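# Carry tube rack through self-closing door onto desk

## Task

Take the tube rack from the counter, get it through the door that swings shut by itself, and set it on the desk. At the end the rack must stand upright with each tube seated all the way down in a hole, and the door must be closed. The rack and the tubes must never touch the floor. Either robot or both may do the work. Finally release the rack and back the robots away from it. No robot may tip over or finish leaning.

## Robot and tools

ROBOTS. There are two identical Hello Robot Stretch 4 units, r1 and r2. Each has an omni-wheel base, a lift that rides up a mast, an arm that telescopes forward, a wrist with yaw, pitch and roll joints, a two-finger gripper and four cameras: <name>_head_camera, <name>_head_left_camera, <name>_head_right_camera and <name>_wrist_camera. Each is about 1.6 m tall, and its base edge lies no more than 0.23 m from the base origin. A loose object may occasionally get a short shove from outside.

FRAMES. Each robot reports in its own base frame: the origin is on the floor below the base centre, x points forward, y to the left and z up. hand_pose is a fixed point between the open fingertips, given in that frame. Its axes line up with the base axes when all wrist joints are 0, but the printed value can be off. The odometry frame is where the base frame sat when the scene began. Neither robot knows where the other is, so judge their relative placement from the images, lidar_m and wrist_depth_mm.

execute_actions. Arguments: "actions", a list holding one action or none, and optionally "cameras", a list of camera names or "all" (left out or null gives all, [] gives none, and an unknown name rejects the call). An action is an object keyed "r1" and/or "r2". Under a robot's key you may put "base", "joints" or both, optionally with "pace" and "contact_limits"; or "end_of_arm": "enable_torque" on its own, which turns back on any wrist or gripper motor that shut itself off. All motions in an action begin together. Each action lasts at most 15 s.
- "base" holds exactly one relative move, counted from where the base last reported itself: translate_m (metres, forward positive, -2 to 2, no turning), strafe_m (metres, left positive, -2 to 2, no turning) or rotate_rad (radians, counter-clockwise from above positive, -3.2 to 3.2).
- "joints" holds absolute targets by name: lift_m 0 to 1.2 m; arm_m 0 to 0.55 m extension; wrist_yaw_rad -1.134 to 4.276 (0 ahead, positive left, 3.14 tucked back, above 3.4 the arm may block it); wrist_pitch_rad -1.117 to 4.259 (0 level, 1.57 pointing down); wrist_roll_rad -1.117 to 4.259 (0 fingers level, positive is clockwise viewed from behind the gripper); gripper_m -0.038 to 0.141 m fingertip gap (negative means fingers squeeze each other). Tolerances for done: lift and arm ±0.004, yaw and roll ±0.02, pitch ±0.05, gripper ±0.004. A joint target outside its range is clamped and reported; any other bad value or unknown key rejects the whole call and nothing moves.
- "pace": "slow", "default", "fast" or "max"; base speeds 0.1/0.3/0.4/0.6 m/s and turning 1/2/3/4 rad/s. With lift_m above 0.2 at the start of a base move these are lowered, down to 0.3 m/s and 1 rad/s at 1.2.
- "contact_limits": {"arm_m": x}, x from 0 (gentlest) to 0.75 (firmest), default 0.5; the arm stops once it pushes that hard.
Anything you leave out of an action may keep pushing toward its previous target without showing it in the status. If a result reports a stop, any further execute_actions, wait or finished_scene calls in that same reply are skipped. To unfold the wrist at scene start, send lift_m 0.4 with wrist_yaw_rad 0 together.

wait: "seconds" 0 to 10; commands nothing and returns state and images. zoom_image: "camera" and "region" [x0, y0, x1, y1] in that camera's pixels from the top-left, at most 504 by 504, only for cameras with a full image in the latest result. finished_scene: "scene" integer 1 or 2; it ends the scene for good after the last command is held, and reports success.

RESULTS. The "pictures" line lists cameras in image order. base_status and joint_status tell how each motion ended: "done" (for the base, wheels turned the commanded amount even if slipping), "off_target" (resting short and maybe still pushing), "contact_stop_at_<key>" (hit something; that part goes slack, a lift may sag under load, wheels may roll), "limit_stop_at_<name>" such as tilt (leaning past 6 degrees; lift, arm and wheels go slack and ignore commands) or own_body (about to strike itself, often with pitch below -0.2 and roll below -0.4 or above 4), "time_out" and "torque_fault" (wrist motor went limp; send enable_torque). After these the old target is dropped. on_its_own lists what happened without being commanded; "held at" is a target, not a position. lidar_m: 12 distances in metres over 30-degree sectors, first straight ahead then counter-clockwise (4th left, 7th rear, 10th right), seen from about 0.15 m up; "-" means nothing or closer than 0.25 m; it misses glass, thin legs and much behind. wrist_depth_mm: 7x7 grid of median depths 100 to 2000 mm, "-" unknown. base_odometry counts wheel turns, heading -3.142 to 3.142 left positive; if turned_by_wheels and turned_by_imu differ by over about 0.1 rad, expect a bump or slip and a heading error near their difference. base_tilt (degrees, forward and right positive) has a fixed bias up to 1.5. motor_effort is percent of maximum, positive toward larger joint values, peak in brackets; for wheel_0 to wheel_2 positive turns the base right.

GRIPPING. Command a gap smaller than the object; the further below, the harder it squeezes and pulls the object in (up to about a third of the difference). Position readings never prove a grasp; look for a gripper effort change. Fingertips pressed on a surface can jam; lift to free them.

CAMERAS. The calibration gives each camera's K, distortion and T_world_to_cam, a 4x4 matrix in metres taking the carrying robot's base frame into the camera frame (OpenCV conventions). Values carry small errors, larger for the arm-mounted wrist camera.

AVOID. Robot-to-robot pressing: once bases touch, millimetres more is a hard press, and nothing reports contact. Shared carrying: two robots can travel up to about 3 cm apart per metre, which strains the load and can topple one. Turning or driving with over 1 kg held and arm_m above 0.2, especially fast, and strong pushes or pulls with a high gripper, risk tipping. A level gripper holding over about 2 kg, or pressing the gripper into things, causes torque faults. Avoid drops, slams and floor contact by the rack or tubes.

Each tool is called after ">>>" by a JSON object that holds its "method" and its "body".

## Session

>>> {"method": "execute_actions", "body": {"actions": []}}

Scene clock: 0.00 s.
r1.base_odometry: x=+0.000 y=+0.000 heading=+0.000 (m, m, rad; r1's odometry frame)
r1.turned_by_wheels: +0.000 (rad since the last result)
r1.turned_by_imu: +0.000 (rad since the last result)
r1.base_tilt: forward=+0.3 right=-1.2 (deg)
r1.lidar_m: 1.12 1.86 1.16 1.29 1.24 1.29 1.12 1.06 1.09 0.78 0.75 0.82
r1.base_status: not commanded
r1.joint_positions: lift_m=+0.133 arm_m=+0.000 wrist_yaw_rad=+3.203 wrist_pitch_rad=-0.006 wrist_roll_rad=+0.010 gripper_m=+0.057
r1.joint_status: not commanded
r1.motor_effort: lift_m=+21 arm_m=-1 wrist_yaw_rad=-2 wrist_pitch_rad=-5 wrist_roll_rad=+0 gripper_m=-3 wheel_0=-1 wheel_1=+0 wheel_2=+0 (%)
r1.hand_pose: x=-0.1224 y=+0.0697 z=+0.3135 quat_wxyz=(-0.031, +0.003, +0.005, +1.000) (m; r1's base frame)
r1.wrist_depth_mm: - 133 240 1397 1618 1430 1160 / - 110 133 1430 1618 1430 1182 / - 114 133 1397 1618 1430 1160 / 135 134 183 1397 1618 1430 1182 / 210 1138 1229 1397 1618 1397 1182 / 1008 1098 196 1255 201 1281 1138 / 715 723 831 809 788 842 854
r2.base_odometry: x=+0.000 y=+0.000 heading=+0.000 (m, m, rad; r2's odometry frame)
r2.turned_by_wheels: +0.000 (rad since the last result)
r2.turned_by_imu: +0.000 (rad since the last result)
r2.base_tilt: forward=-0.6 right=-1.4 (deg)
r2.lidar_m: 1.89 1.92 1.68 1.52 1.14 0.76 0.69 0.73 0.95 1.52 1.57 2.05
r2.base_status: not commanded
r2.joint_positions: lift_m=+0.158 arm_m=+0.000 wrist_yaw_rad=+3.184 wrist_pitch_rad=+0.007 wrist_roll_rad=+0.002 gripper_m=+0.057
r2.joint_status: not commanded
r2.motor_effort: lift_m=+19 arm_m=+0 wrist_yaw_rad=-2 wrist_pitch_rad=-8 wrist_roll_rad=+1 gripper_m=-3 wheel_0=+0 wheel_1=+0 wheel_2=+0 (%)
r2.hand_pose: x=-0.1212 y=+0.0752 z=+0.3347 quat_wxyz=(-0.021, -0.003, +0.001, +1.000) (m; r2's base frame)
r2.wrist_depth_mm: - 144 216 854 878 866 866 / - 109 141 854 854 866 878 / - 107 139 842 854 866 854 / - 116 139 831 842 854 854 / 143 141 831 831 842 842 854 / 210 809 820 820 215 842 842 / 209 788 788 809 809 809 831
pictures: r1_head_camera, r1_head_left_camera, r1_head_right_camera, r1_wrist_camera, r2_head_camera, r2_head_left_camera, r2_head_right_camera, r2_wrist_camera
Images, in order (width x height): r1_head_camera 420x560, r1_head_left_camera 420x672, r1_head_right_camera 420x672, r1_wrist_camera 616x392, r2_head_camera 420x560, r2_head_left_camera 420x672, r2_head_right_camera 420x672, r2_wrist_camera 616x392.

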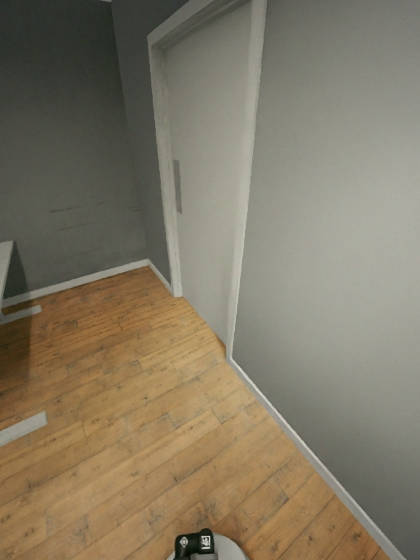

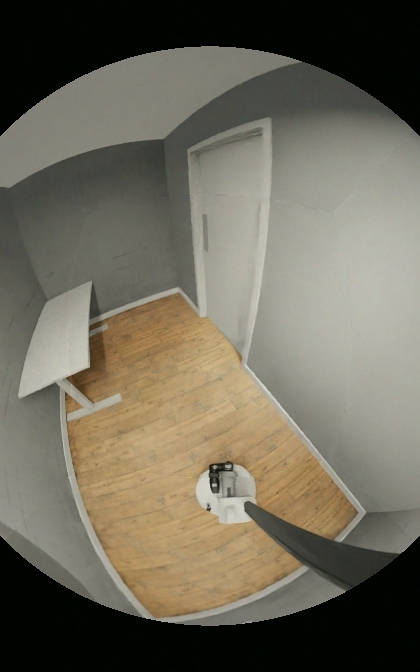

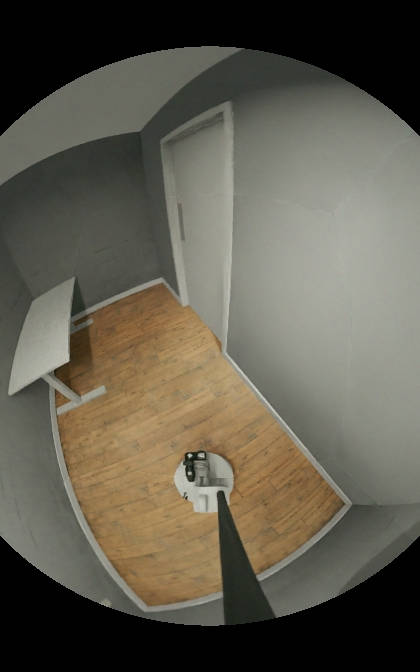

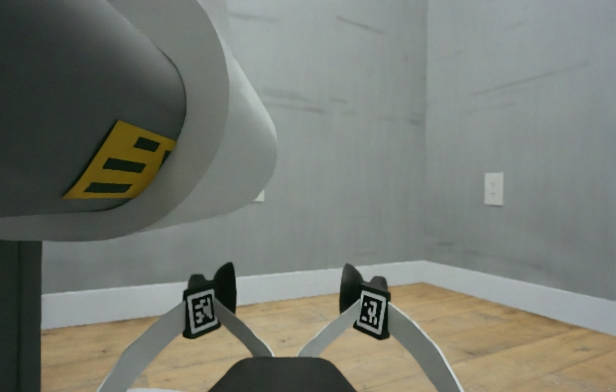

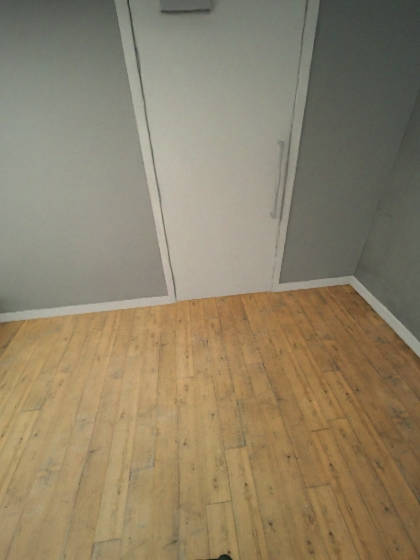

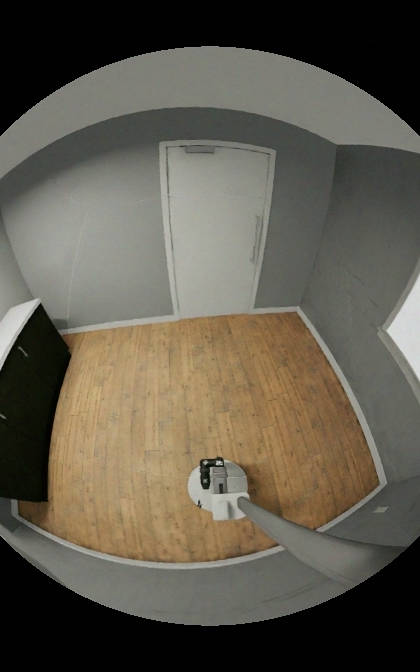

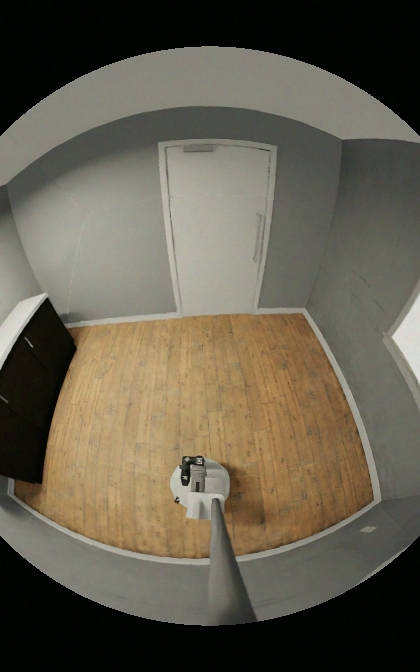

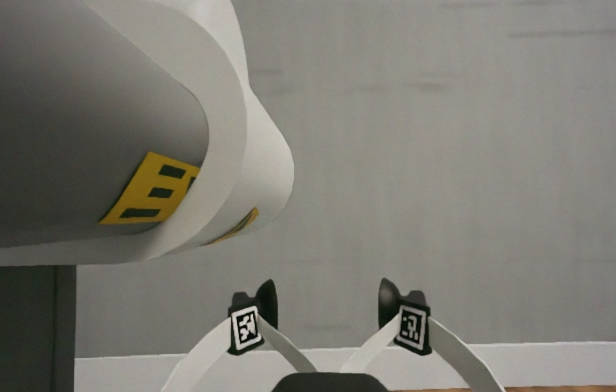

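>>> {"method": "execute_actions", "body": {"actions": [{"r1":{"base":{"rotate_rad":-1.0},"pace":"fast"},"r2":{"base":{"rotate_rad":1.57},"joints":{"lift_m":0.9,"wrist_yaw_rad":0,"gripper_m":0.14},"pace":"fast"}}], "cameras": ["r1_head_camera","r2_head_camera","r2_head_left_camera","r2_wrist_camera"]}}

Scene clock: 5.70 s.
r1.base_odometry: x=+0.000 y=+0.000 heading=-1.000 (m, m, rad; r1's odometry frame)
r1.turned_by_wheels: -1.000 (rad since the last result)
r1.turned_by_imu: -0.998 (rad since the last result)
r1.base_tilt: forward=+0.3 right=-1.0 (deg)
r1.lidar_m: 0.76 0.79 1.16 1.60 1.15 1.28 1.23 1.32 1.13 1.06 1.06 0.78
r1.base_status: done
r1.joint_positions: lift_m=+0.133 arm_m=+0.000 wrist_yaw_rad=+3.203 wrist_pitch_rad=-0.006 wrist_roll_rad=+0.010 gripper_m=+0.057
r1.joint_status: not commanded
r1.motor_effort: lift_m=+21(21) arm_m=-1(1) wrist_yaw_rad=-1(2) wrist_pitch_rad=-4(5) wrist_roll_rad=-1(1) gripper_m=-4(2) wheel_0=+2(7) wheel_1=+0(10) wheel_2=+0(8) (%)
r1.hand_pose: x=-0.1224 y=+0.0697 z=+0.3135 quat_wxyz=(-0.030, +0.003, +0.005, +1.000) (m; r1's base frame)
r1.wrist_depth_mm: - 133 240 1366 1366 1336 1308 / - 110 133 1397 1366 1336 1308 / - 114 133 1397 1336 1336 1308 / 135 133 184 1366 1366 1336 1308 / 209 1430 1430 1366 1366 1336 1308 / 1008 1205 196 1229 201 1281 1308 / 715 723 820 820 788 842 842
r2.base_odometry: x=+0.000 y=+0.000 heading=+1.570 (m, m, rad; r2's odometry frame)
r2.turned_by_wheels: +1.570 (rad since the last result)
r2.turned_by_imu: +1.541 (rad since the last result)
r2.base_tilt: forward=-0.5 right=-1.4 (deg)
r2.lidar_m: 1.55 1.16 0.78 0.69 0.70 0.90 1.54 1.53 2.03 1.88 1.91 1.70
r2.base_status: done
r2.joint_positions: lift_m=+0.900 arm_m=+0.000 wrist_yaw_rad=+0.000 wrist_pitch_rad=+0.007 wrist_roll_rad=+0.002 gripper_m=+0.140
r2.joint_status: all done
r2.motor_effort: lift_m=+22(24) arm_m=+0(0) wrist_yaw_rad=-3(12) wrist_pitch_rad=-9(9) wrist_roll_rad=+1(0) gripper_m=+1(4) wheel_0=+0(9) wheel_1=-1(8) wheel_2=+1(9) (%)
r2.hand_pose: x=+0.4593 y=-0.0873 z=+1.0761 quat_wxyz=(+1.000, +0.001, +0.003, +0.000) (m; r2's base frame)
r2.wrist_depth_mm: 1366 1921 1983 - - - - / 1336 1921 1983 - - - - / 1336 1921 1921 1983 - - - / 1281 1921 1921 1921 - - - / 1308 1921 1983 1983 1618 1808 - / 1308 1756 1336 1336 1397 203 1464 / 1308 1756 1308 164 1336 1366 1464
pictures: r1_head_camera, r2_head_camera, r2_head_left_camera, r2_wrist_camera
camera_calibration (this result's frames):
r2_wrist_camera: T_world_to_cam=[[0.0471904, -0.998886, 0.000738184, -0.0986345], [0.0375055, 0.00103339, -0.999296, 1.1234], [0.998182, 0.0471849, 0.0375125, -0.269469], [0, 0, 0, 1]] pos_world=[0.2315, -0.0869707, 1.13279]
Images, in order (width x height): r1_head_camera 420x560, r2_head_camera 420x560, r2_head_left_camera 420x672, r2_wrist_camera 616x392.

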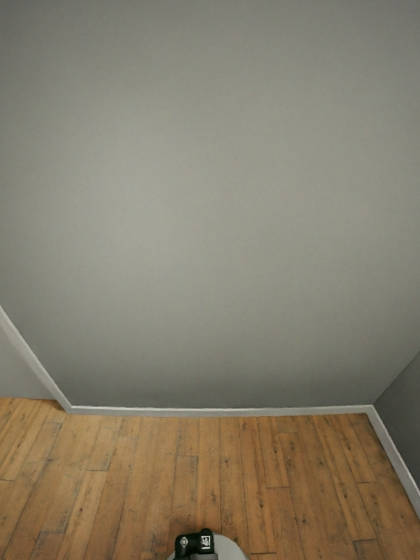

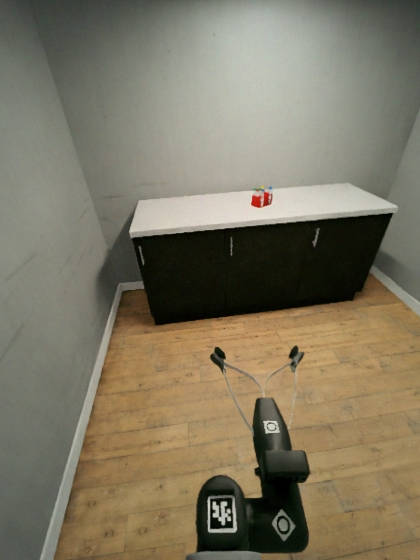

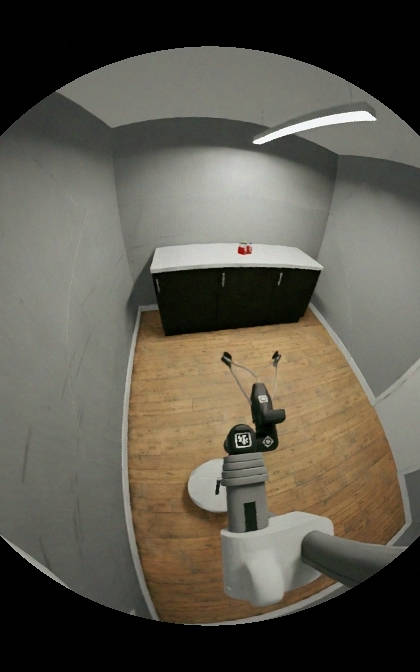

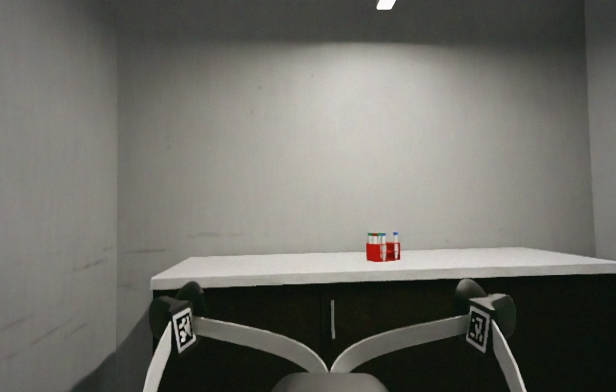

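>>> {"method": "zoom_image", "body": {"camera": "r2_wrist_camera", "region": [340, 215, 430, 275]}}

>>> {"method": "zoom_image", "body": {"camera": "r2_head_camera", "region": [230, 175, 290, 220]}}

Region (340, 215, 430, 275) of r2_wrist_camera's 616x392 image, scaled by 5.600.

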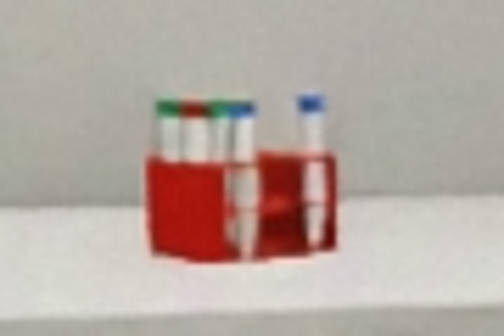

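Region (230, 175, 290, 220) of r2_head_camera's 420x560 image, scaled by 8.400, with more detail than that image has; it fills the top 378 rows of this view, and the rest is white.

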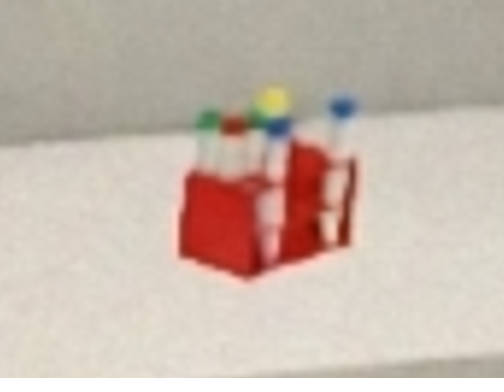

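>>> {"method": "execute_actions", "body": {"actions": [{"r1":{"base":{"strafe_m":1.42},"pace":"max"},"r2":{"base":{"translate_m":0.8},"joints":{"lift_m":0.95,"wrist_pitch_rad":0.3},"pace":"max"}}], "cameras": ["r1_head_camera","r2_head_camera","r2_wrist_camera"]}}

Scene clock: 11.63 s.
r1.base_odometry: x=+1.195 y=+0.767 heading=-1.000 (m, m, rad; r1's odometry frame)
r1.turned_by_wheels: +0.000 (rad since the last result)
r1.turned_by_imu: -0.003 (rad since the last result)
r1.base_tilt: forward=+0.2 right=-1.1 (deg)
r1.lidar_m: 0.88 0.95 1.26 1.25 0.56 0.42 0.38 0.42 1.77 2.49 1.13 0.93
r1.base_status: done
r1.joint_positions: lift_m=+0.133 arm_m=+0.000 wrist_yaw_rad=+3.203 wrist_pitch_rad=-0.006 wrist_roll_rad=+0.010 gripper_m=+0.057
r1.joint_status: not commanded
r1.motor_effort: lift_m=+21(21) arm_m=-1(1) wrist_yaw_rad=-1(2) wrist_pitch_rad=-5(7) wrist_roll_rad=-1(1) gripper_m=-5(4) wheel_0=+0(13) wheel_1=-2(14) wheel_2=+1(1) (%)
r1.hand_pose: x=-0.1224 y=+0.0697 z=+0.3135 quat_wxyz=(-0.030, +0.003, +0.005, +1.000) (m; r1's base frame)
r1.wrist_depth_mm: - 133 240 750 750 741 723 / - 110 133 1138 1118 1098 1078 / - 114 133 1336 1281 1281 1255 / 135 134 184 1308 1281 1255 1229 / 210 1366 1336 1308 1281 1281 1255 / 1008 1229 196 1255 201 1255 1229 / 715 699 798 809 788 842 854
r2.base_odometry: x=+0.000 y=+0.800 heading=+1.570 (m, m, rad; r2's odometry frame)
r2.turned_by_wheels: +0.000 (rad since the last result)
r2.turned_by_imu: -0.001 (rad since the last result)
r2.base_tilt: forward=-0.5 right=-1.4 (deg)
r2.lidar_m: 0.74 0.75 0.87 0.77 0.81 1.02 2.33 2.43 1.98 1.80 1.26 0.79
r2.base_status: done
r2.joint_positions: lift_m=+0.950 arm_m=+0.000 wrist_yaw_rad=+0.000 wrist_pitch_rad=+0.302 wrist_roll_rad=+0.002 gripper_m=+0.140
r2.joint_status: all done
r2.motor_effort: lift_m=+21(25) arm_m=-1(0) wrist_yaw_rad=-2(3) wrist_pitch_rad=-6(10) wrist_roll_rad=+0(1) gripper_m=-2(1) wheel_0=+0(6) wheel_1=+0(6) wheel_2=+0(11) (%)
r2.hand_pose: x=+0.4462 y=-0.0874 z=+1.0423 quat_wxyz=(+0.989, +0.001, +0.150, +0.000) (m; r2's base frame)
r2.wrist_depth_mm: 1008 1042 1042 1078 1098 1098 1138 / 1060 1078 1078 1118 1138 1160 1229 / 1078 1078 1138 1160 1160 1205 1205 / 1138 1078 1060 1025 878 854 931 / 683 661 647 634 627 615 647 / 554 559 569 621 627 204 676 / 591 609 634 164 661 676 699
pictures: r1_head_camera, r2_head_camera, r2_wrist_camera
camera_calibration (this result's frames):
r2_wrist_camera: T_world_to_cam=[[0.0449885, -0.998904, -0.0128858, -0.0829276], [-0.254917, 0.000992857, -0.966963, 1.18688], [0.965916, 0.046787, -0.254593, 0.0636599], [0, 0, 0, 1]] pos_world=[0.244796, -0.0869935, 1.16281]
Images, in order (width x height): r1_head_camera 420x560, r2_head_camera 420x560, r2_wrist_camera 616x392.

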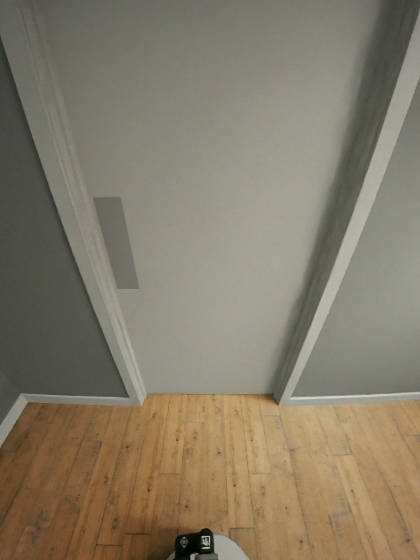

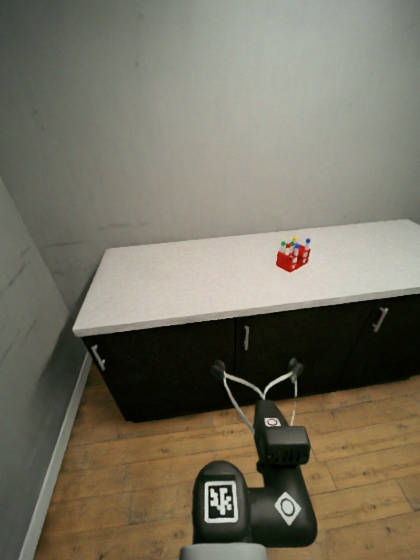

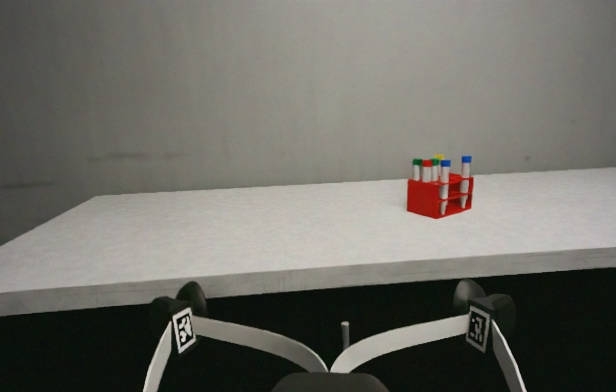

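>>> {"method": "zoom_image", "body": {"camera": "r2_wrist_camera", "region": [390, 140, 495, 230]}}

>>> {"method": "zoom_image", "body": {"camera": "r2_head_camera", "region": [260, 225, 330, 285]}}

Region (390, 140, 495, 230) of r2_wrist_camera's 616x392 image, scaled by 4.800; it fills the top 432 rows of this view, and the rest is white.

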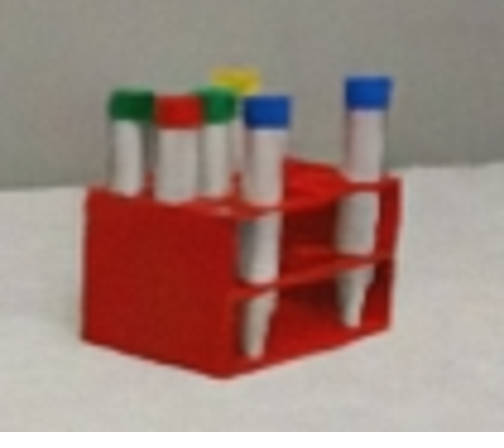

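Region (260, 225, 330, 285) of r2_head_camera's 420x560 image, scaled by 7.200, with more detail than that image has; it fills the top 432 rows of this view, and the rest is white.

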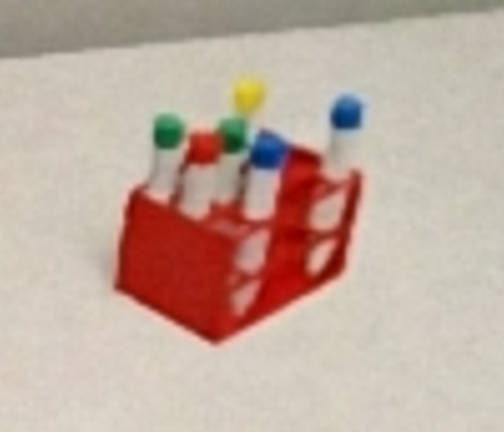

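>>> {"method": "execute_actions", "body": {"actions": [{"r1":{"base":{"translate_m":0.6},"pace":"fast"},"r2":{"base":{"translate_m":0.38},"joints":{"lift_m":1.0,"wrist_yaw_rad":-0.94,"arm_m":0.2},"pace":"fast"}}], "cameras": ["r1_head_camera","r2_head_camera","r2_wrist_camera"]}}

Scene clock: 19.47 s.
r1.base_odometry: x=+1.519 y=+0.263 heading=-1.000 (m, m, rad; r1's odometry frame)
r1.turned_by_wheels: +0.000 (rad since the last result)
r1.turned_by_imu: -0.001 (rad since the last result)
r1.base_tilt: forward=+0.2 right=-1.2 (deg)
r1.lidar_m: 0.28 0.30 0.46 1.14 1.30 1.04 1.00 1.06 2.59 0.82 0.43 0.31
r1.base_status: done
r1.joint_positions: lift_m=+0.133 arm_m=+0.000 wrist_yaw_rad=+3.203 wrist_pitch_rad=-0.006 wrist_roll_rad=+0.010 gripper_m=+0.057
r1.joint_status: not commanded
r1.motor_effort: lift_m=+21(21) arm_m=-1(1) wrist_yaw_rad=-1(1) wrist_pitch_rad=-9(6) wrist_roll_rad=+0(1) gripper_m=-4(4) wheel_0=-1(6) wheel_1=-2(7) wheel_2=+2(12) (%)
r1.hand_pose: x=-0.1224 y=+0.0697 z=+0.3135 quat_wxyz=(-0.031, +0.003, +0.005, +1.000) (m; r1's base frame)
r1.wrist_depth_mm: - 133 240 1921 1921 1863 1808 / - 110 133 1464 1397 1397 1366 / - 114 133 1921 1921 1863 1708 / 135 134 183 1921 1921 1863 1756 / 210 1983 1983 1921 1921 1863 1576 / 1008 1205 196 1255 201 1281 1308 / 723 723 831 809 788 842 854
r2.base_odometry: x=+0.001 y=+1.180 heading=+1.570 (m, m, rad; r2's odometry frame)
r2.turned_by_wheels: +0.000 (rad since the last result)
r2.turned_by_imu: +0.000 (rad since the last result)
r2.base_tilt: forward=-0.5 right=-1.4 (deg)
r2.lidar_m: 0.36 0.38 0.48 0.81 0.84 1.08 2.46 2.81 1.91 1.76 0.63 0.39
r2.base_status: done
r2.joint_positions: lift_m=+1.000 arm_m=+0.199 wrist_yaw_rad=-0.940 wrist_pitch_rad=+0.302 wrist_roll_rad=+0.002 gripper_m=+0.140
r2.joint_status: all done
r2.motor_effort: lift_m=+22(24) arm_m=+7(8) wrist_yaw_rad=-3(10) wrist_pitch_rad=-9(7) wrist_roll_rad=+1(1) gripper_m=+1(0) wheel_0=+2(7) wheel_1=+2(7) wheel_2=+1(12) (%)
r2.hand_pose: x=+0.4617 y=-0.2740 z=+1.0922 quat_wxyz=(+0.881, +0.069, +0.134, -0.448) (m; r2's base frame)
r2.wrist_depth_mm: 591 715 904 1255 1537 1366 1229 / 603 732 931 1281 1576 1430 1281 / 609 732 946 1308 1661 1464 1336 / 615 750 976 1205 1182 1464 1366 / 621 732 723 759 750 1464 1397 / 580 574 394 559 549 204 1464 / 455 433 407 164 413 820 1499
pictures: r1_head_camera, r2_head_camera, r2_wrist_camera
camera_calibration (this result's frames):
r2_wrist_camera: T_world_to_cam=[[-0.779941, -0.625721, -0.0128934, 0.213743], [-0.149706, 0.206527, -0.96692, 1.24696], [0.607685, -0.75221, -0.254753, 0.0168507], [0, 0, 0, 1]] pos_world=[0.343144, -0.111112, 1.21276]
Images, in order (width x height): r1_head_camera 420x560, r2_head_camera 420x560, r2_wrist_camera 616x392.

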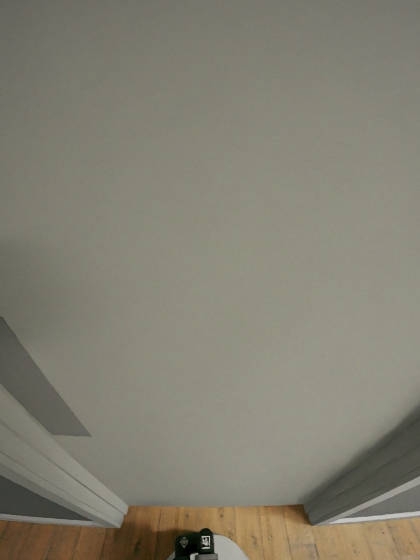

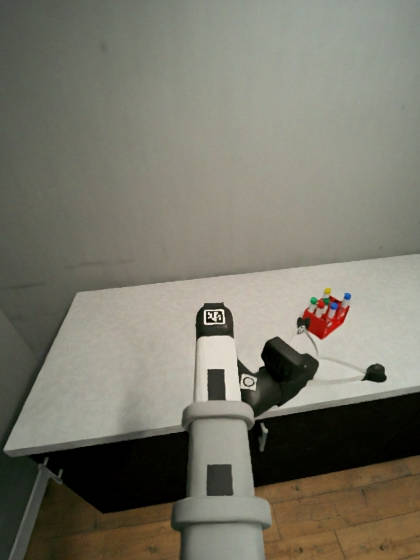

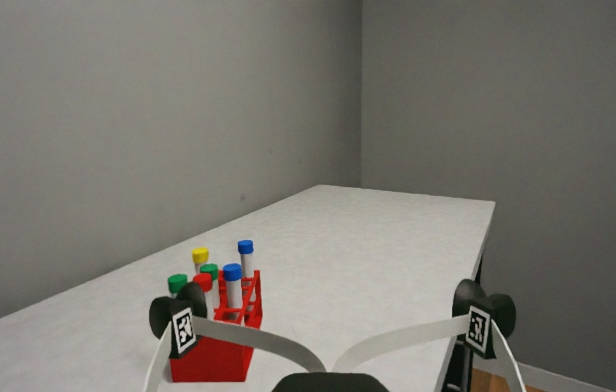

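>>> {"method": "execute_actions", "body": {"actions": [{"r1":{"base":{"translate_m":0.35},"pace":"slow"},"r2":{"joints":{"lift_m":0.875,"arm_m":0.355}}}], "cameras": ["r1_head_left_camera","r2_head_camera","r2_wrist_camera"]}}

Scene clock: 25.30 s.
r1.base_odometry: x=+1.708 y=-0.031 heading=-1.000 (m, m, rad; r1's odometry frame)
r1.turned_by_wheels: +0.000 (rad since the last result)
r1.turned_by_imu: +0.003 (rad since the last result)
r1.base_tilt: forward=+0.4 right=-1.0 (deg)
r1.lidar_m: 0.25 0.30 1.26 0.38 1.28 1.38 1.34 2.26 0.59 0.28 0.25 -
r1.base_status: done
r1.joint_positions: lift_m=+0.133 arm_m=+0.000 wrist_yaw_rad=+3.203 wrist_pitch_rad=-0.006 wrist_roll_rad=+0.010 gripper_m=+0.057
r1.joint_status: not commanded
r1.motor_effort: lift_m=+21(21) arm_m=-1(1) wrist_yaw_rad=-2(0) wrist_pitch_rad=-3(6) wrist_roll_rad=-1(2) gripper_m=-5(3) wheel_0=+9(12) wheel_1=+4(17) wheel_2=-14(27) (%)
r1.hand_pose: x=-0.1224 y=+0.0697 z=+0.3135 quat_wxyz=(-0.031, +0.003, +0.005, +1.000) (m; r1's base frame)
r1.wrist_depth_mm: - 133 240 - - - 1983 / - 110 133 - - - 1921 / - 114 133 - - - 1756 / 135 134 183 - - - 1808 / 209 - - - - - 1863 / 1008 1229 196 1255 201 1281 1281 / 723 732 820 809 788 854 854
r2.base_odometry: x=+0.001 y=+1.180 heading=+1.570 (m, m, rad; r2's odometry frame)
r2.turned_by_wheels: +0.000 (rad since the last result)
r2.turned_by_imu: +0.000 (rad since the last result)
r2.base_tilt: forward=-0.5 right=-1.5 (deg)
r2.lidar_m: 0.35 0.37 0.47 0.80 0.84 1.10 2.44 2.19 1.93 1.74 0.64 0.42
r2.base_status: not commanded
r2.joint_positions: lift_m=+0.875 arm_m=+0.354 wrist_yaw_rad=-0.940 wrist_pitch_rad=+0.302 wrist_roll_rad=+0.002 gripper_m=+0.140
r2.joint_status: all done
r2.motor_effort: lift_m=+15(19) arm_m=+7(0) wrist_yaw_rad=-2(3) wrist_pitch_rad=-8(7) wrist_roll_rad=+0(1) gripper_m=+0(1) wheel_0=+2(2) wheel_1=+2(2) wheel_2=+2(1) (%)
r2.hand_pose: x=+0.6165 y=-0.2740 z=+0.9677 quat_wxyz=(+0.881, +0.069, +0.134, -0.448) (m; r2's base frame)
r2.wrist_depth_mm: 462 559 707 976 1464 1366 1229 / 466 564 715 991 1499 1397 1281 / 469 574 732 1025 1537 1430 1308 / 477 580 691 291 691 676 750 / 459 466 459 274 436 436 430 / 342 338 312 285 322 203 317 / 268 254 250 164 245 243 252
pictures: r1_head_left_camera, r2_head_camera, r2_wrist_camera
camera_calibration (this result's frames):
r2_wrist_camera: T_world_to_cam=[[-0.780144, -0.625467, -0.0128934, 0.33309], [-0.14964, 0.206577, -0.96692, 1.14978], [0.60744, -0.752407, -0.254755, -0.10888], [0, 0, 0, 1]] pos_world=[0.498049, -0.111104, 1.0883]
Images, in order (width x height): r1_head_left_camera 420x672, r2_head_camera 420x560, r2_wrist_camera 616x392.

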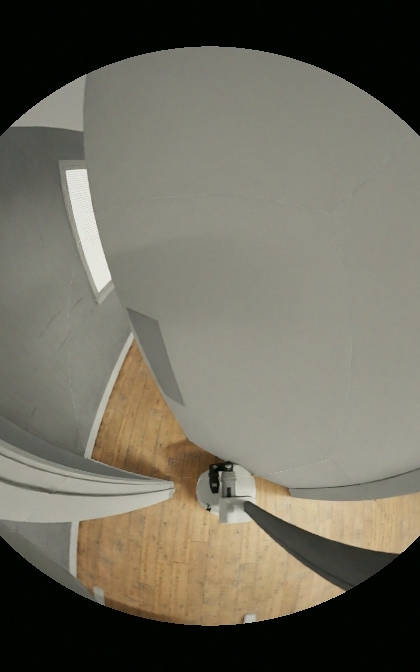

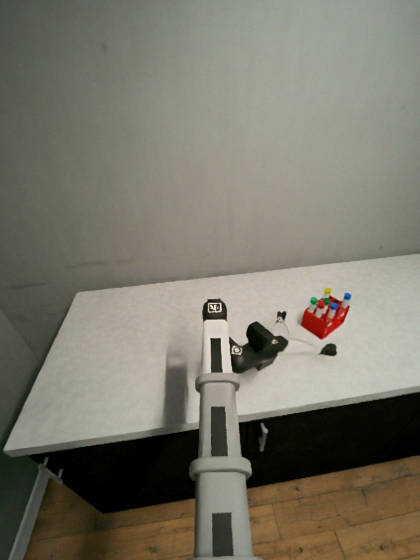

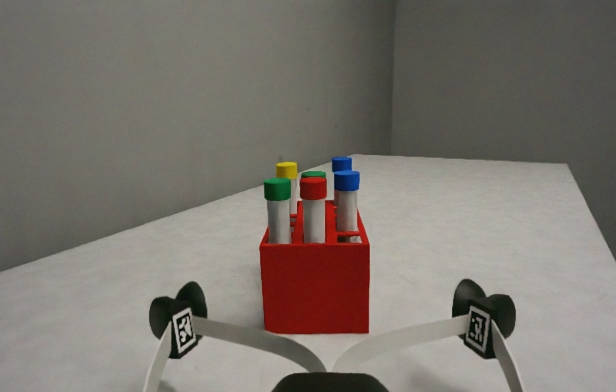

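>>> {"method": "execute_actions", "body": {"actions": [{"r1":{"base":{"translate_m":0.15},"pace":"slow"},"r2":{"base":{"strafe_m":-0.035},"joints":{"lift_m":0.856,"arm_m":0.39},"pace":"slow"}}], "cameras": ["r2_wrist_camera"]}}

>>> {"method": "execute_actions", "body": {"actions": [{"r1":{"base":{"translate_m":0.15},"pace":"slow"},"r2":{"base":{"strafe_m":-0.03},"joints":{"arm_m":0.414},"pace":"slow"}}], "cameras": ["r1_head_left_camera","r2_head_camera","r2_wrist_camera"]}}

Scene clock: 30.13 s.
r1.base_odometry: x=+1.789 y=-0.157 heading=-1.000 (m, m, rad; r1's odometry frame)
r1.turned_by_wheels: +0.000 (rad since the last result)
r1.turned_by_imu: -0.003 (rad since the last result)
r1.base_tilt: forward=+0.3 right=-1.1 (deg)
r1.lidar_m: 0.25 0.41 1.24 0.43 0.40 1.53 1.48 2.42 0.41 0.25 0.25 0.25
r1.base_status: done
r1.joint_positions: lift_m=+0.133 arm_m=+0.000 wrist_yaw_rad=+3.203 wrist_pitch_rad=-0.006 wrist_roll_rad=+0.010 gripper_m=+0.057
r1.joint_status: not commanded
r1.motor_effort: lift_m=+21(21) arm_m=-1(1) wrist_yaw_rad=-2(1) wrist_pitch_rad=-7(6) wrist_roll_rad=-1(0) gripper_m=-3(4) wheel_0=+9(13) wheel_1=-1(6) wheel_2=-12(23) (%)
r1.hand_pose: x=-0.1224 y=+0.0697 z=+0.3135 quat_wxyz=(-0.031, +0.003, +0.005, +1.000) (m; r1's base frame)
r1.wrist_depth_mm: - 133 240 - - - 1983 / - 110 133 - - - 1921 / - 114 133 - - 1921 1808 / 135 134 184 - - - 1921 / 210 - - - - - 1863 / 1008 1229 196 1229 201 1281 1308 / 715 723 820 820 788 842 854
r2.base_odometry: x=+0.036 y=+1.180 heading=+1.570 (m, m, rad; r2's odometry frame)
r2.turned_by_wheels: +0.000 (rad since the last result)
r2.turned_by_imu: +0.000 (rad since the last result)
r2.base_tilt: forward=-0.5 right=-1.4 (deg)
r2.lidar_m: 0.37 0.35 0.47 0.86 0.88 1.12 2.42 1.93 1.86 1.71 0.63 0.38
r2.base_status: done
r2.joint_positions: lift_m=+0.856 arm_m=+0.389 wrist_yaw_rad=-0.940 wrist_pitch_rad=+0.302 wrist_roll_rad=+0.002 gripper_m=+0.140
r2.joint_status: all done
r2.motor_effort: lift_m=+15(16) arm_m=+7(13) wrist_yaw_rad=-1(2) wrist_pitch_rad=-9(7) wrist_roll_rad=+1(0) gripper_m=-2(1) wheel_0=+1(5) wheel_1=-3(6) wheel_2=+0(3) (%)
r2.hand_pose: x=+0.6515 y=-0.2740 z=+0.9487 quat_wxyz=(+0.881, +0.069, +0.134, -0.448) (m; r2's base frame)
r2.wrist_depth_mm: 433 525 654 917 1430 1336 1205 / 442 530 676 946 1464 1397 1229 / 445 539 691 891 1499 1397 1229 / 449 549 647 219 554 609 591 / 421 418 410 223 343 387 384 / 304 301 279 229 232 204 283 / 240 228 224 163 218 217 225
pictures: r2_wrist_camera
camera_calibration (this result's frames):
r2_wrist_camera: T_world_to_cam=[[-0.780144, -0.625467, -0.0128936, 0.360133], [-0.149639, 0.206577, -0.96692, 1.13667], [0.60744, -0.752407, -0.254755, -0.134961], [0, 0, 0, 1]] pos_world=[0.533026, -0.111104, 1.06933]
Images, in order (width x height): r2_wrist_camera 616x392.

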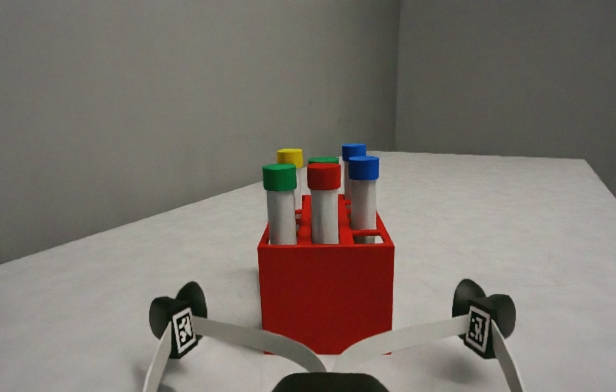

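Scene clock: 32.90 s.
r1.base_odometry: x=+1.870 y=-0.283 heading=-1.001 (m, m, rad; r1's odometry frame)
r1.turned_by_wheels: +0.000 (rad since the last result)
r1.turned_by_imu: -0.002 (rad since the last result)
r1.base_tilt: forward=+0.2 right=-1.0 (deg)
r1.lidar_m: 0.29 1.60 1.24 0.93 0.45 1.69 1.65 2.57 0.33 0.25 - 0.25
r1.base_status: done
r1.joint_positions: lift_m=+0.133 arm_m=+0.000 wrist_yaw_rad=+3.203 wrist_pitch_rad=-0.006 wrist_roll_rad=+0.010 gripper_m=+0.057
r1.joint_status: not commanded
r1.motor_effort: lift_m=+21(21) arm_m=-1(1) wrist_yaw_rad=-2(2) wrist_pitch_rad=-6(5) wrist_roll_rad=-1(1) gripper_m=-4(5) wheel_0=+7(14) wheel_1=-3(3) wheel_2=-9(20) (%)
r1.hand_pose: x=-0.1224 y=+0.0697 z=+0.3135 quat_wxyz=(-0.031, +0.003, +0.005, +1.000) (m; r1's base frame)
r1.wrist_depth_mm: - 133 240 - - - 1983 / - 110 133 - - - 1983 / - 114 133 - - - 1983 / 135 133 183 - - - 1983 / 210 1983 - - - - 1863 / 1025 1205 196 1255 201 1281 1078 / 707 732 831 809 788 854 750
r2.base_odometry: x=+0.066 y=+1.180 heading=+1.570 (m, m, rad; r2's odometry frame)
r2.turned_by_wheels: +0.000 (rad since the last result)
r2.turned_by_imu: +0.000 (rad since the last result)
r2.base_tilt: forward=-0.5 right=-1.4 (deg)
r2.lidar_m: 0.37 0.37 0.50 0.88 0.92 1.19 2.52 1.74 1.83 1.68 0.66 0.41
r2.base_status: done
r2.joint_positions: lift_m=+0.856 arm_m=+0.413 wrist_yaw_rad=-0.940 wrist_pitch_rad=+0.302 wrist_roll_rad=+0.002 gripper_m=+0.140
r2.joint_status: all done
r2.motor_effort: lift_m=+15(15) arm_m=+7(9) wrist_yaw_rad=-2(2) wrist_pitch_rad=-8(6) wrist_roll_rad=+1(1) gripper_m=-2(2) wheel_0=+1(7) wheel_1=-3(7) wheel_2=+0(2) (%)
r2.hand_pose: x=+0.6755 y=-0.2740 z=+0.9487 quat_wxyz=(+0.881, +0.069, +0.134, -0.448) (m; r2's base frame)
r2.wrist_depth_mm: 415 500 640 878 1366 1281 1182 / 421 508 647 904 1430 1336 1229 / 424 517 668 931 1397 1366 1255 / 430 525 603 180 504 609 591 / 415 415 407 185 251 387 382 / 306 301 218 186 185 204 283 / 240 228 223 164 193 217 225
pictures: r1_head_left_camera, r2_head_camera, r2_wrist_camera
camera_calibration (this result's frames):
r2_wrist_camera: T_world_to_cam=[[-0.780144, -0.625467, -0.0128935, 0.378857], [-0.14964, 0.206577, -0.96692, 1.14026], [0.60744, -0.752407, -0.254755, -0.14954], [0, 0, 0, 1]] pos_world=[0.557027, -0.111104, 1.06933]
Images, in order (width x height): r1_head_left_camera 420x672, r2_head_camera 420x560, r2_wrist_camera 616x392.

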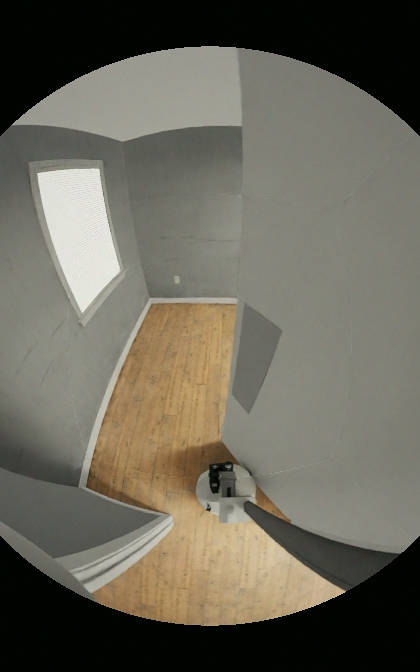

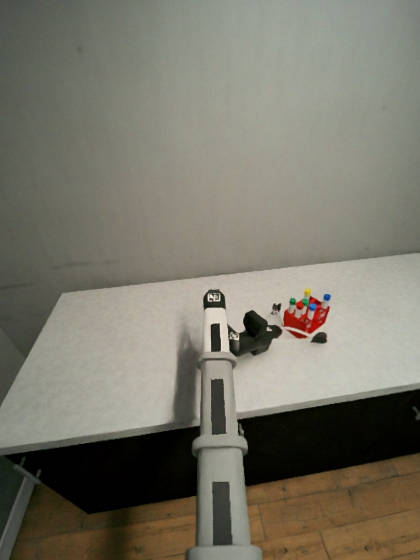

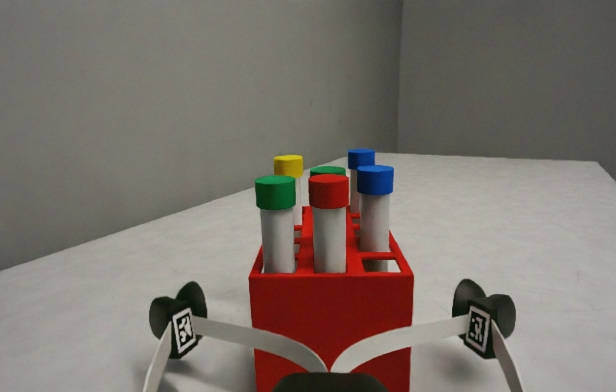

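>>> {"method": "execute_actions", "body": {"actions": [{"r1":{"base":{"translate_m":0.2},"pace":"slow"},"r2":{"base":{"strafe_m":-0.016},"joints":{"arm_m":0.425,"gripper_m":0.095},"pace":"slow"}}], "cameras": ["r2_head_camera","r2_wrist_camera"]}}

Scene clock: 36.77 s.
r1.base_odometry: x=+1.978 y=-0.451 heading=-1.001 (m, m, rad; r1's odometry frame)
r1.turned_by_wheels: +0.000 (rad since the last result)
r1.turned_by_imu: -0.001 (rad since the last result)
r1.base_tilt: forward=+0.3 right=-1.1 (deg)
r1.lidar_m: 2.13 1.60 1.22 1.18 0.65 0.61 1.86 0.65 0.27 0.25 - 0.25
r1.base_status: done
r1.joint_positions: lift_m=+0.133 arm_m=+0.000 wrist_yaw_rad=+3.203 wrist_pitch_rad=-0.006 wrist_roll_rad=+0.010 gripper_m=+0.057
r1.joint_status: not commanded
r1.motor_effort: lift_m=+21(21) arm_m=-1(1) wrist_yaw_rad=-2(2) wrist_pitch_rad=-5(5) wrist_roll_rad=-1(1) gripper_m=-3(3) wheel_0=+7(12) wheel_1=-2(2) wheel_2=-7(18) (%)
r1.hand_pose: x=-0.1224 y=+0.0697 z=+0.3135 quat_wxyz=(-0.031, +0.003, +0.005, +1.000) (m; r1's base frame)
r1.wrist_depth_mm: - 133 240 - - - 554 / - 110 133 - - - 554 / - 114 133 - - 1921 554 / 135 134 183 - - - 549 / 210 1921 - - - 1863 554 / 1008 1205 196 1255 201 1042 554 / 715 723 820 809 788 634 554
r2.base_odometry: x=+0.081 y=+1.180 heading=+1.570 (m, m, rad; r2's odometry frame)
r2.turned_by_wheels: +0.000 (rad since the last result)
r2.turned_by_imu: +0.000 (rad since the last result)
r2.base_tilt: forward=-0.6 right=-1.4 (deg)
r2.lidar_m: 0.37 0.39 0.50 0.91 0.92 1.21 2.60 1.62 1.70 1.67 0.64 0.43
r2.base_status: done
r2.joint_positions: lift_m=+0.856 arm_m=+0.424 wrist_yaw_rad=-0.940 wrist_pitch_rad=+0.302 wrist_roll_rad=+0.002 gripper_m=+0.095
r2.joint_status: all done
r2.motor_effort: lift_m=+15(15) arm_m=+7(10) wrist_yaw_rad=-2(2) wrist_pitch_rad=-7(7) wrist_roll_rad=+0(1) gripper_m=-1(1) wheel_0=+1(5) wheel_1=-4(7) wheel_2=+0(0) (%)
r2.hand_pose: x=+0.6865 y=-0.2740 z=+0.9487 quat_wxyz=(+0.881, +0.069, +0.134, -0.448) (m; r2's base frame)
r2.wrist_depth_mm: 407 492 621 854 1366 1308 1182 / 413 500 640 878 1430 1308 1205 / 418 508 647 904 1397 1336 1255 / 424 517 591 173 504 603 585 / 407 415 407 179 285 389 382 / 306 301 211 178 179 272 283 / 240 236 214 182 186 210 225
pictures: r2_head_camera, r2_wrist_camera
camera_calibration (this result's frames):
r2_wrist_camera: T_world_to_cam=[[-0.780144, -0.625467, -0.0128933, 0.387436], [-0.14964, 0.206577, -0.96692, 1.1419], [0.60744, -0.752407, -0.254755, -0.15622], [0, 0, 0, 1]] pos_world=[0.568024, -0.111104, 1.06933]
Images, in order (width x height): r2_head_camera 420x560, r2_wrist_camera 616x392.

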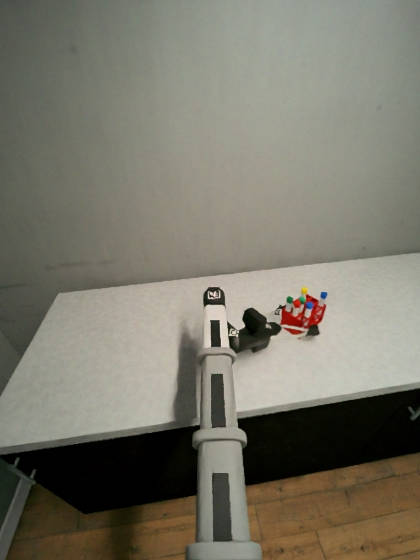

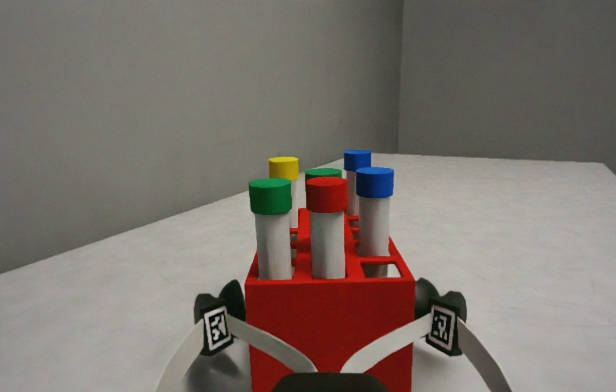

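>>> {"method": "execute_actions", "body": {"actions": [{"r1":{"base":{"strafe_m":-0.25},"pace":"slow"},"r2":{"joints":{"gripper_m":0.035},"pace":"slow"}}], "cameras": ["r1_head_right_camera","r2_wrist_camera"]}}

Scene clock: 40.90 s.
r1.base_odometry: x=+1.768 y=-0.586 heading=-1.001 (m, m, rad; r1's odometry frame)
r1.turned_by_wheels: +0.000 (rad since the last result)
r1.turned_by_imu: +0.000 (rad since the last result)
r1.base_tilt: forward=+0.2 right=-1.1 (deg)
r1.lidar_m: 2.08 1.93 1.48 1.41 0.78 1.94 1.91 0.31 0.25 - 0.25 0.30
r1.base_status: done
r1.joint_positions: lift_m=+0.133 arm_m=+0.000 wrist_yaw_rad=+3.203 wrist_pitch_rad=-0.006 wrist_roll_rad=+0.010 gripper_m=+0.057
r1.joint_status: not commanded
r1.motor_effort: lift_m=+21(21) arm_m=-1(1) wrist_yaw_rad=-2(2) wrist_pitch_rad=-7(5) wrist_roll_rad=-1(0) gripper_m=-3(4) wheel_0=+6(14) wheel_1=-5(11) wheel_2=+4(6) (%)
r1.hand_pose: x=-0.1224 y=+0.0697 z=+0.3135 quat_wxyz=(-0.031, +0.003, +0.005, +1.000) (m; r1's base frame)
r1.wrist_depth_mm: - 133 240 - - - - / - 110 133 - - - - / - 114 133 - - - - / 135 133 184 - - - - / 210 732 - - - - - / 421 597 195 1255 201 1281 1281 / 421 525 831 820 788 842 854
r2.base_odometry: x=+0.081 y=+1.180 heading=+1.570 (m, m, rad; r2's odometry frame)
r2.turned_by_wheels: +0.000 (rad since the last result)
r2.turned_by_imu: +0.000 (rad since the last result)
r2.base_tilt: forward=-0.5 right=-1.4 (deg)
r2.lidar_m: 0.37 0.36 0.48 0.92 0.94 1.20 2.56 1.36 1.32 1.67 0.67 0.42
r2.base_status: not commanded
r2.joint_positions: lift_m=+0.856 arm_m=+0.424 wrist_yaw_rad=-0.940 wrist_pitch_rad=+0.303 wrist_roll_rad=+0.002 gripper_m=+0.035
r2.joint_status: all done
r2.motor_effort: lift_m=+15(15) arm_m=+7(7) wrist_yaw_rad=-2(2) wrist_pitch_rad=-8(11) wrist_roll_rad=+2(1) gripper_m=-21(24) wheel_0=+1(1) wheel_1=-4(4) wheel_2=+0(0) (%)
r2.hand_pose: x=+0.6864 y=-0.2739 z=+0.9484 quat_wxyz=(+0.881, +0.069, +0.134, -0.448) (m; r2's base frame)
r2.wrist_depth_mm: 407 492 627 866 1366 1281 1160 / 413 500 640 878 1397 1336 1205 / 418 508 654 917 1366 1336 1229 / 424 517 591 161 500 597 585 / 407 413 402 168 211 384 379 / 306 301 186 167 167 283 282 / 237 224 212 172 173 175 224
pictures: r1_head_right_camera, r2_wrist_camera
camera_calibration (this result's frames):
r2_wrist_camera: T_world_to_cam=[[-0.780152, -0.625455, -0.0129445, 0.387496], [-0.150294, 0.207473, -0.966626, 1.14197], [0.607267, -0.752171, -0.255863, -0.154977], [0, 0, 0, 1]] pos_world=[0.56805, -0.111136, 1.06923]
Images, in order (width x height): r1_head_right_camera 420x672, r2_wrist_camera 616x392.

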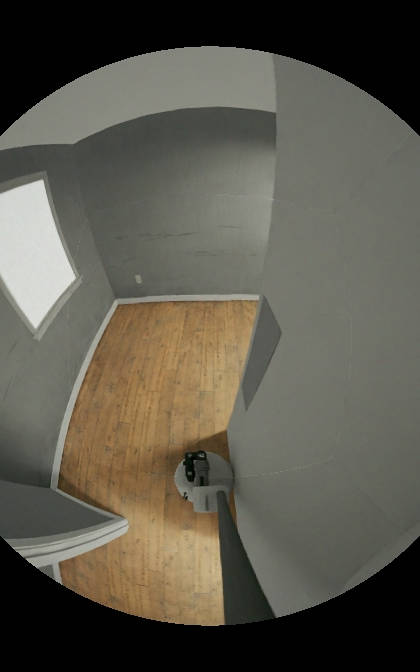

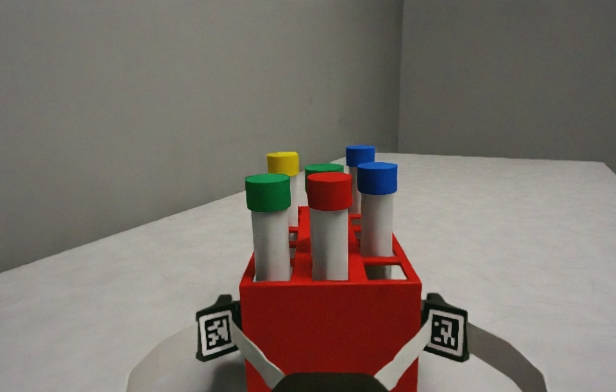

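>>> {"method": "execute_actions", "body": {"actions": [{"r1":{"base":{"strafe_m":-0.2},"pace":"slow"},"r2":{"joints":{"gripper_m":0.02,"lift_m":0.91},"pace":"slow"}}], "cameras": ["r1_head_right_camera","r2_head_camera","r2_wrist_camera"]}}

Scene clock: 56.37 s.
r1.base_odometry: x=+2.122 y=-0.182 heading=-0.871 (m, m, rad; r1's odometry frame)
r1.turned_by_wheels: +0.130 (rad since the last result)
r1.turned_by_imu: +0.129 (rad since the last result)
r1.base_tilt: forward=+0.2 right=-1.2 (deg)
r1.lidar_m: 2.14 1.15 0.91 0.75 0.39 0.31 1.70 2.77 0.40 0.25 0.25 0.25
r1.base_status: strafe_m contact_stop (by the wheels' count: +0.524 of -0.200)
r1.joint_positions: lift_m=+0.133 arm_m=+0.000 wrist_yaw_rad=+3.203 wrist_pitch_rad=-0.006 wrist_roll_rad=+0.010 gripper_m=+0.057
r1.joint_status: not commanded
r1.on_its_own: the wheels are slack since a contact_stop
r1.motor_effort: lift_m=+21(21) arm_m=-1(1) wrist_yaw_rad=-2(4) wrist_pitch_rad=-5(7) wrist_roll_rad=+0(1) gripper_m=-5(3) wheel_0=+0(29) wheel_1=+0(35) wheel_2=+0(6) (%)
r1.hand_pose: x=-0.1224 y=+0.0697 z=+0.3134 quat_wxyz=(-0.031, +0.003, +0.005, +1.000) (m; r1's base frame)
r1.wrist_depth_mm: - 133 239 - 399 377 366 / - 110 133 - 402 377 366 / - 114 133 - 387 377 366 / 135 134 183 - 384 377 364 / 210 1983 - - 384 375 364 / 1008 1229 196 1255 201 377 366 / 715 723 831 809 384 377 364
r2.base_odometry: x=+0.081 y=+1.180 heading=+1.570 (m, m, rad; r2's odometry frame)
r2.turned_by_wheels: +0.000 (rad since the last result)
r2.turned_by_imu: +0.000 (rad since the last result)
r2.base_tilt: forward=-0.5 right=-1.4 (deg)
r2.lidar_m: 0.38 0.37 0.48 0.92 0.90 1.16 2.57 1.94 1.86 1.67 0.63 0.43
r2.base_status: not commanded
r2.joint_positions: lift_m=+0.910 arm_m=+0.424 wrist_yaw_rad=-0.940 wrist_pitch_rad=+0.303 wrist_roll_rad=+0.002 gripper_m=+0.021
r2.joint_status: all done
r2.motor_effort: lift_m=+23(24) arm_m=+7(7) wrist_yaw_rad=-2(2) wrist_pitch_rad=-10(11) wrist_roll_rad=+0(1) gripper_m=-25(27) wheel_0=+1(1) wheel_1=-4(4) wheel_2=+0(0) (%)
r2.hand_pose: x=+0.6864 y=-0.2739 z=+1.0017 quat_wxyz=(+0.881, +0.069, +0.134, -0.448) (m; r2's base frame)
r2.wrist_depth_mm: 407 492 627 842 1366 1308 1182 / 413 500 640 866 1397 1308 1205 / 418 508 654 891 1430 1366 1255 / 421 517 634 158 668 798 778 / 430 508 539 165 206 512 508 / 402 399 186 163 162 377 377 / 319 289 178 168 168 175 298
pictures: r1_head_right_camera, r2_head_camera, r2_wrist_camera
camera_calibration (this result's frames):
r2_wrist_camera: T_world_to_cam=[[-0.780154, -0.625454, -0.0129508, 0.388196], [-0.150374, 0.207582, -0.966591, 1.19354], [0.607246, -0.752142, -0.255997, -0.141173], [0, 0, 0, 1]] pos_world=[0.568056, -0.11114, 1.12255]
Images, in order (width x height): r1_head_right_camera 420x672, r2_head_camera 420x560, r2_wrist_camera 616x392.

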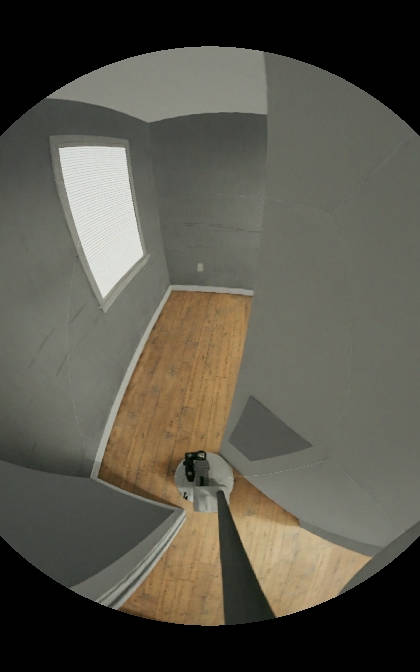

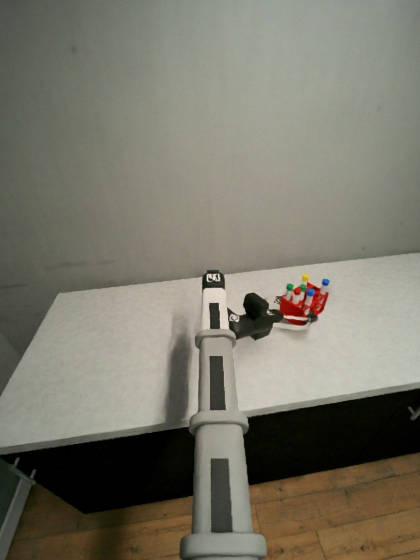

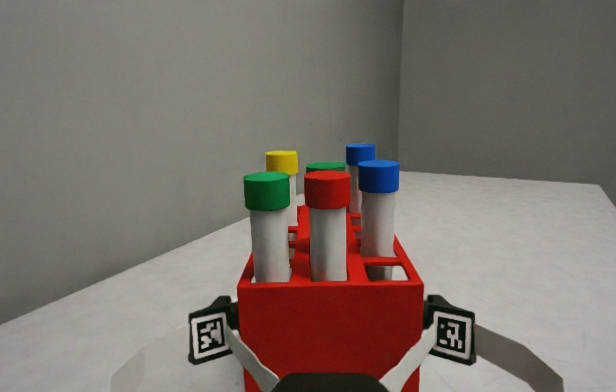

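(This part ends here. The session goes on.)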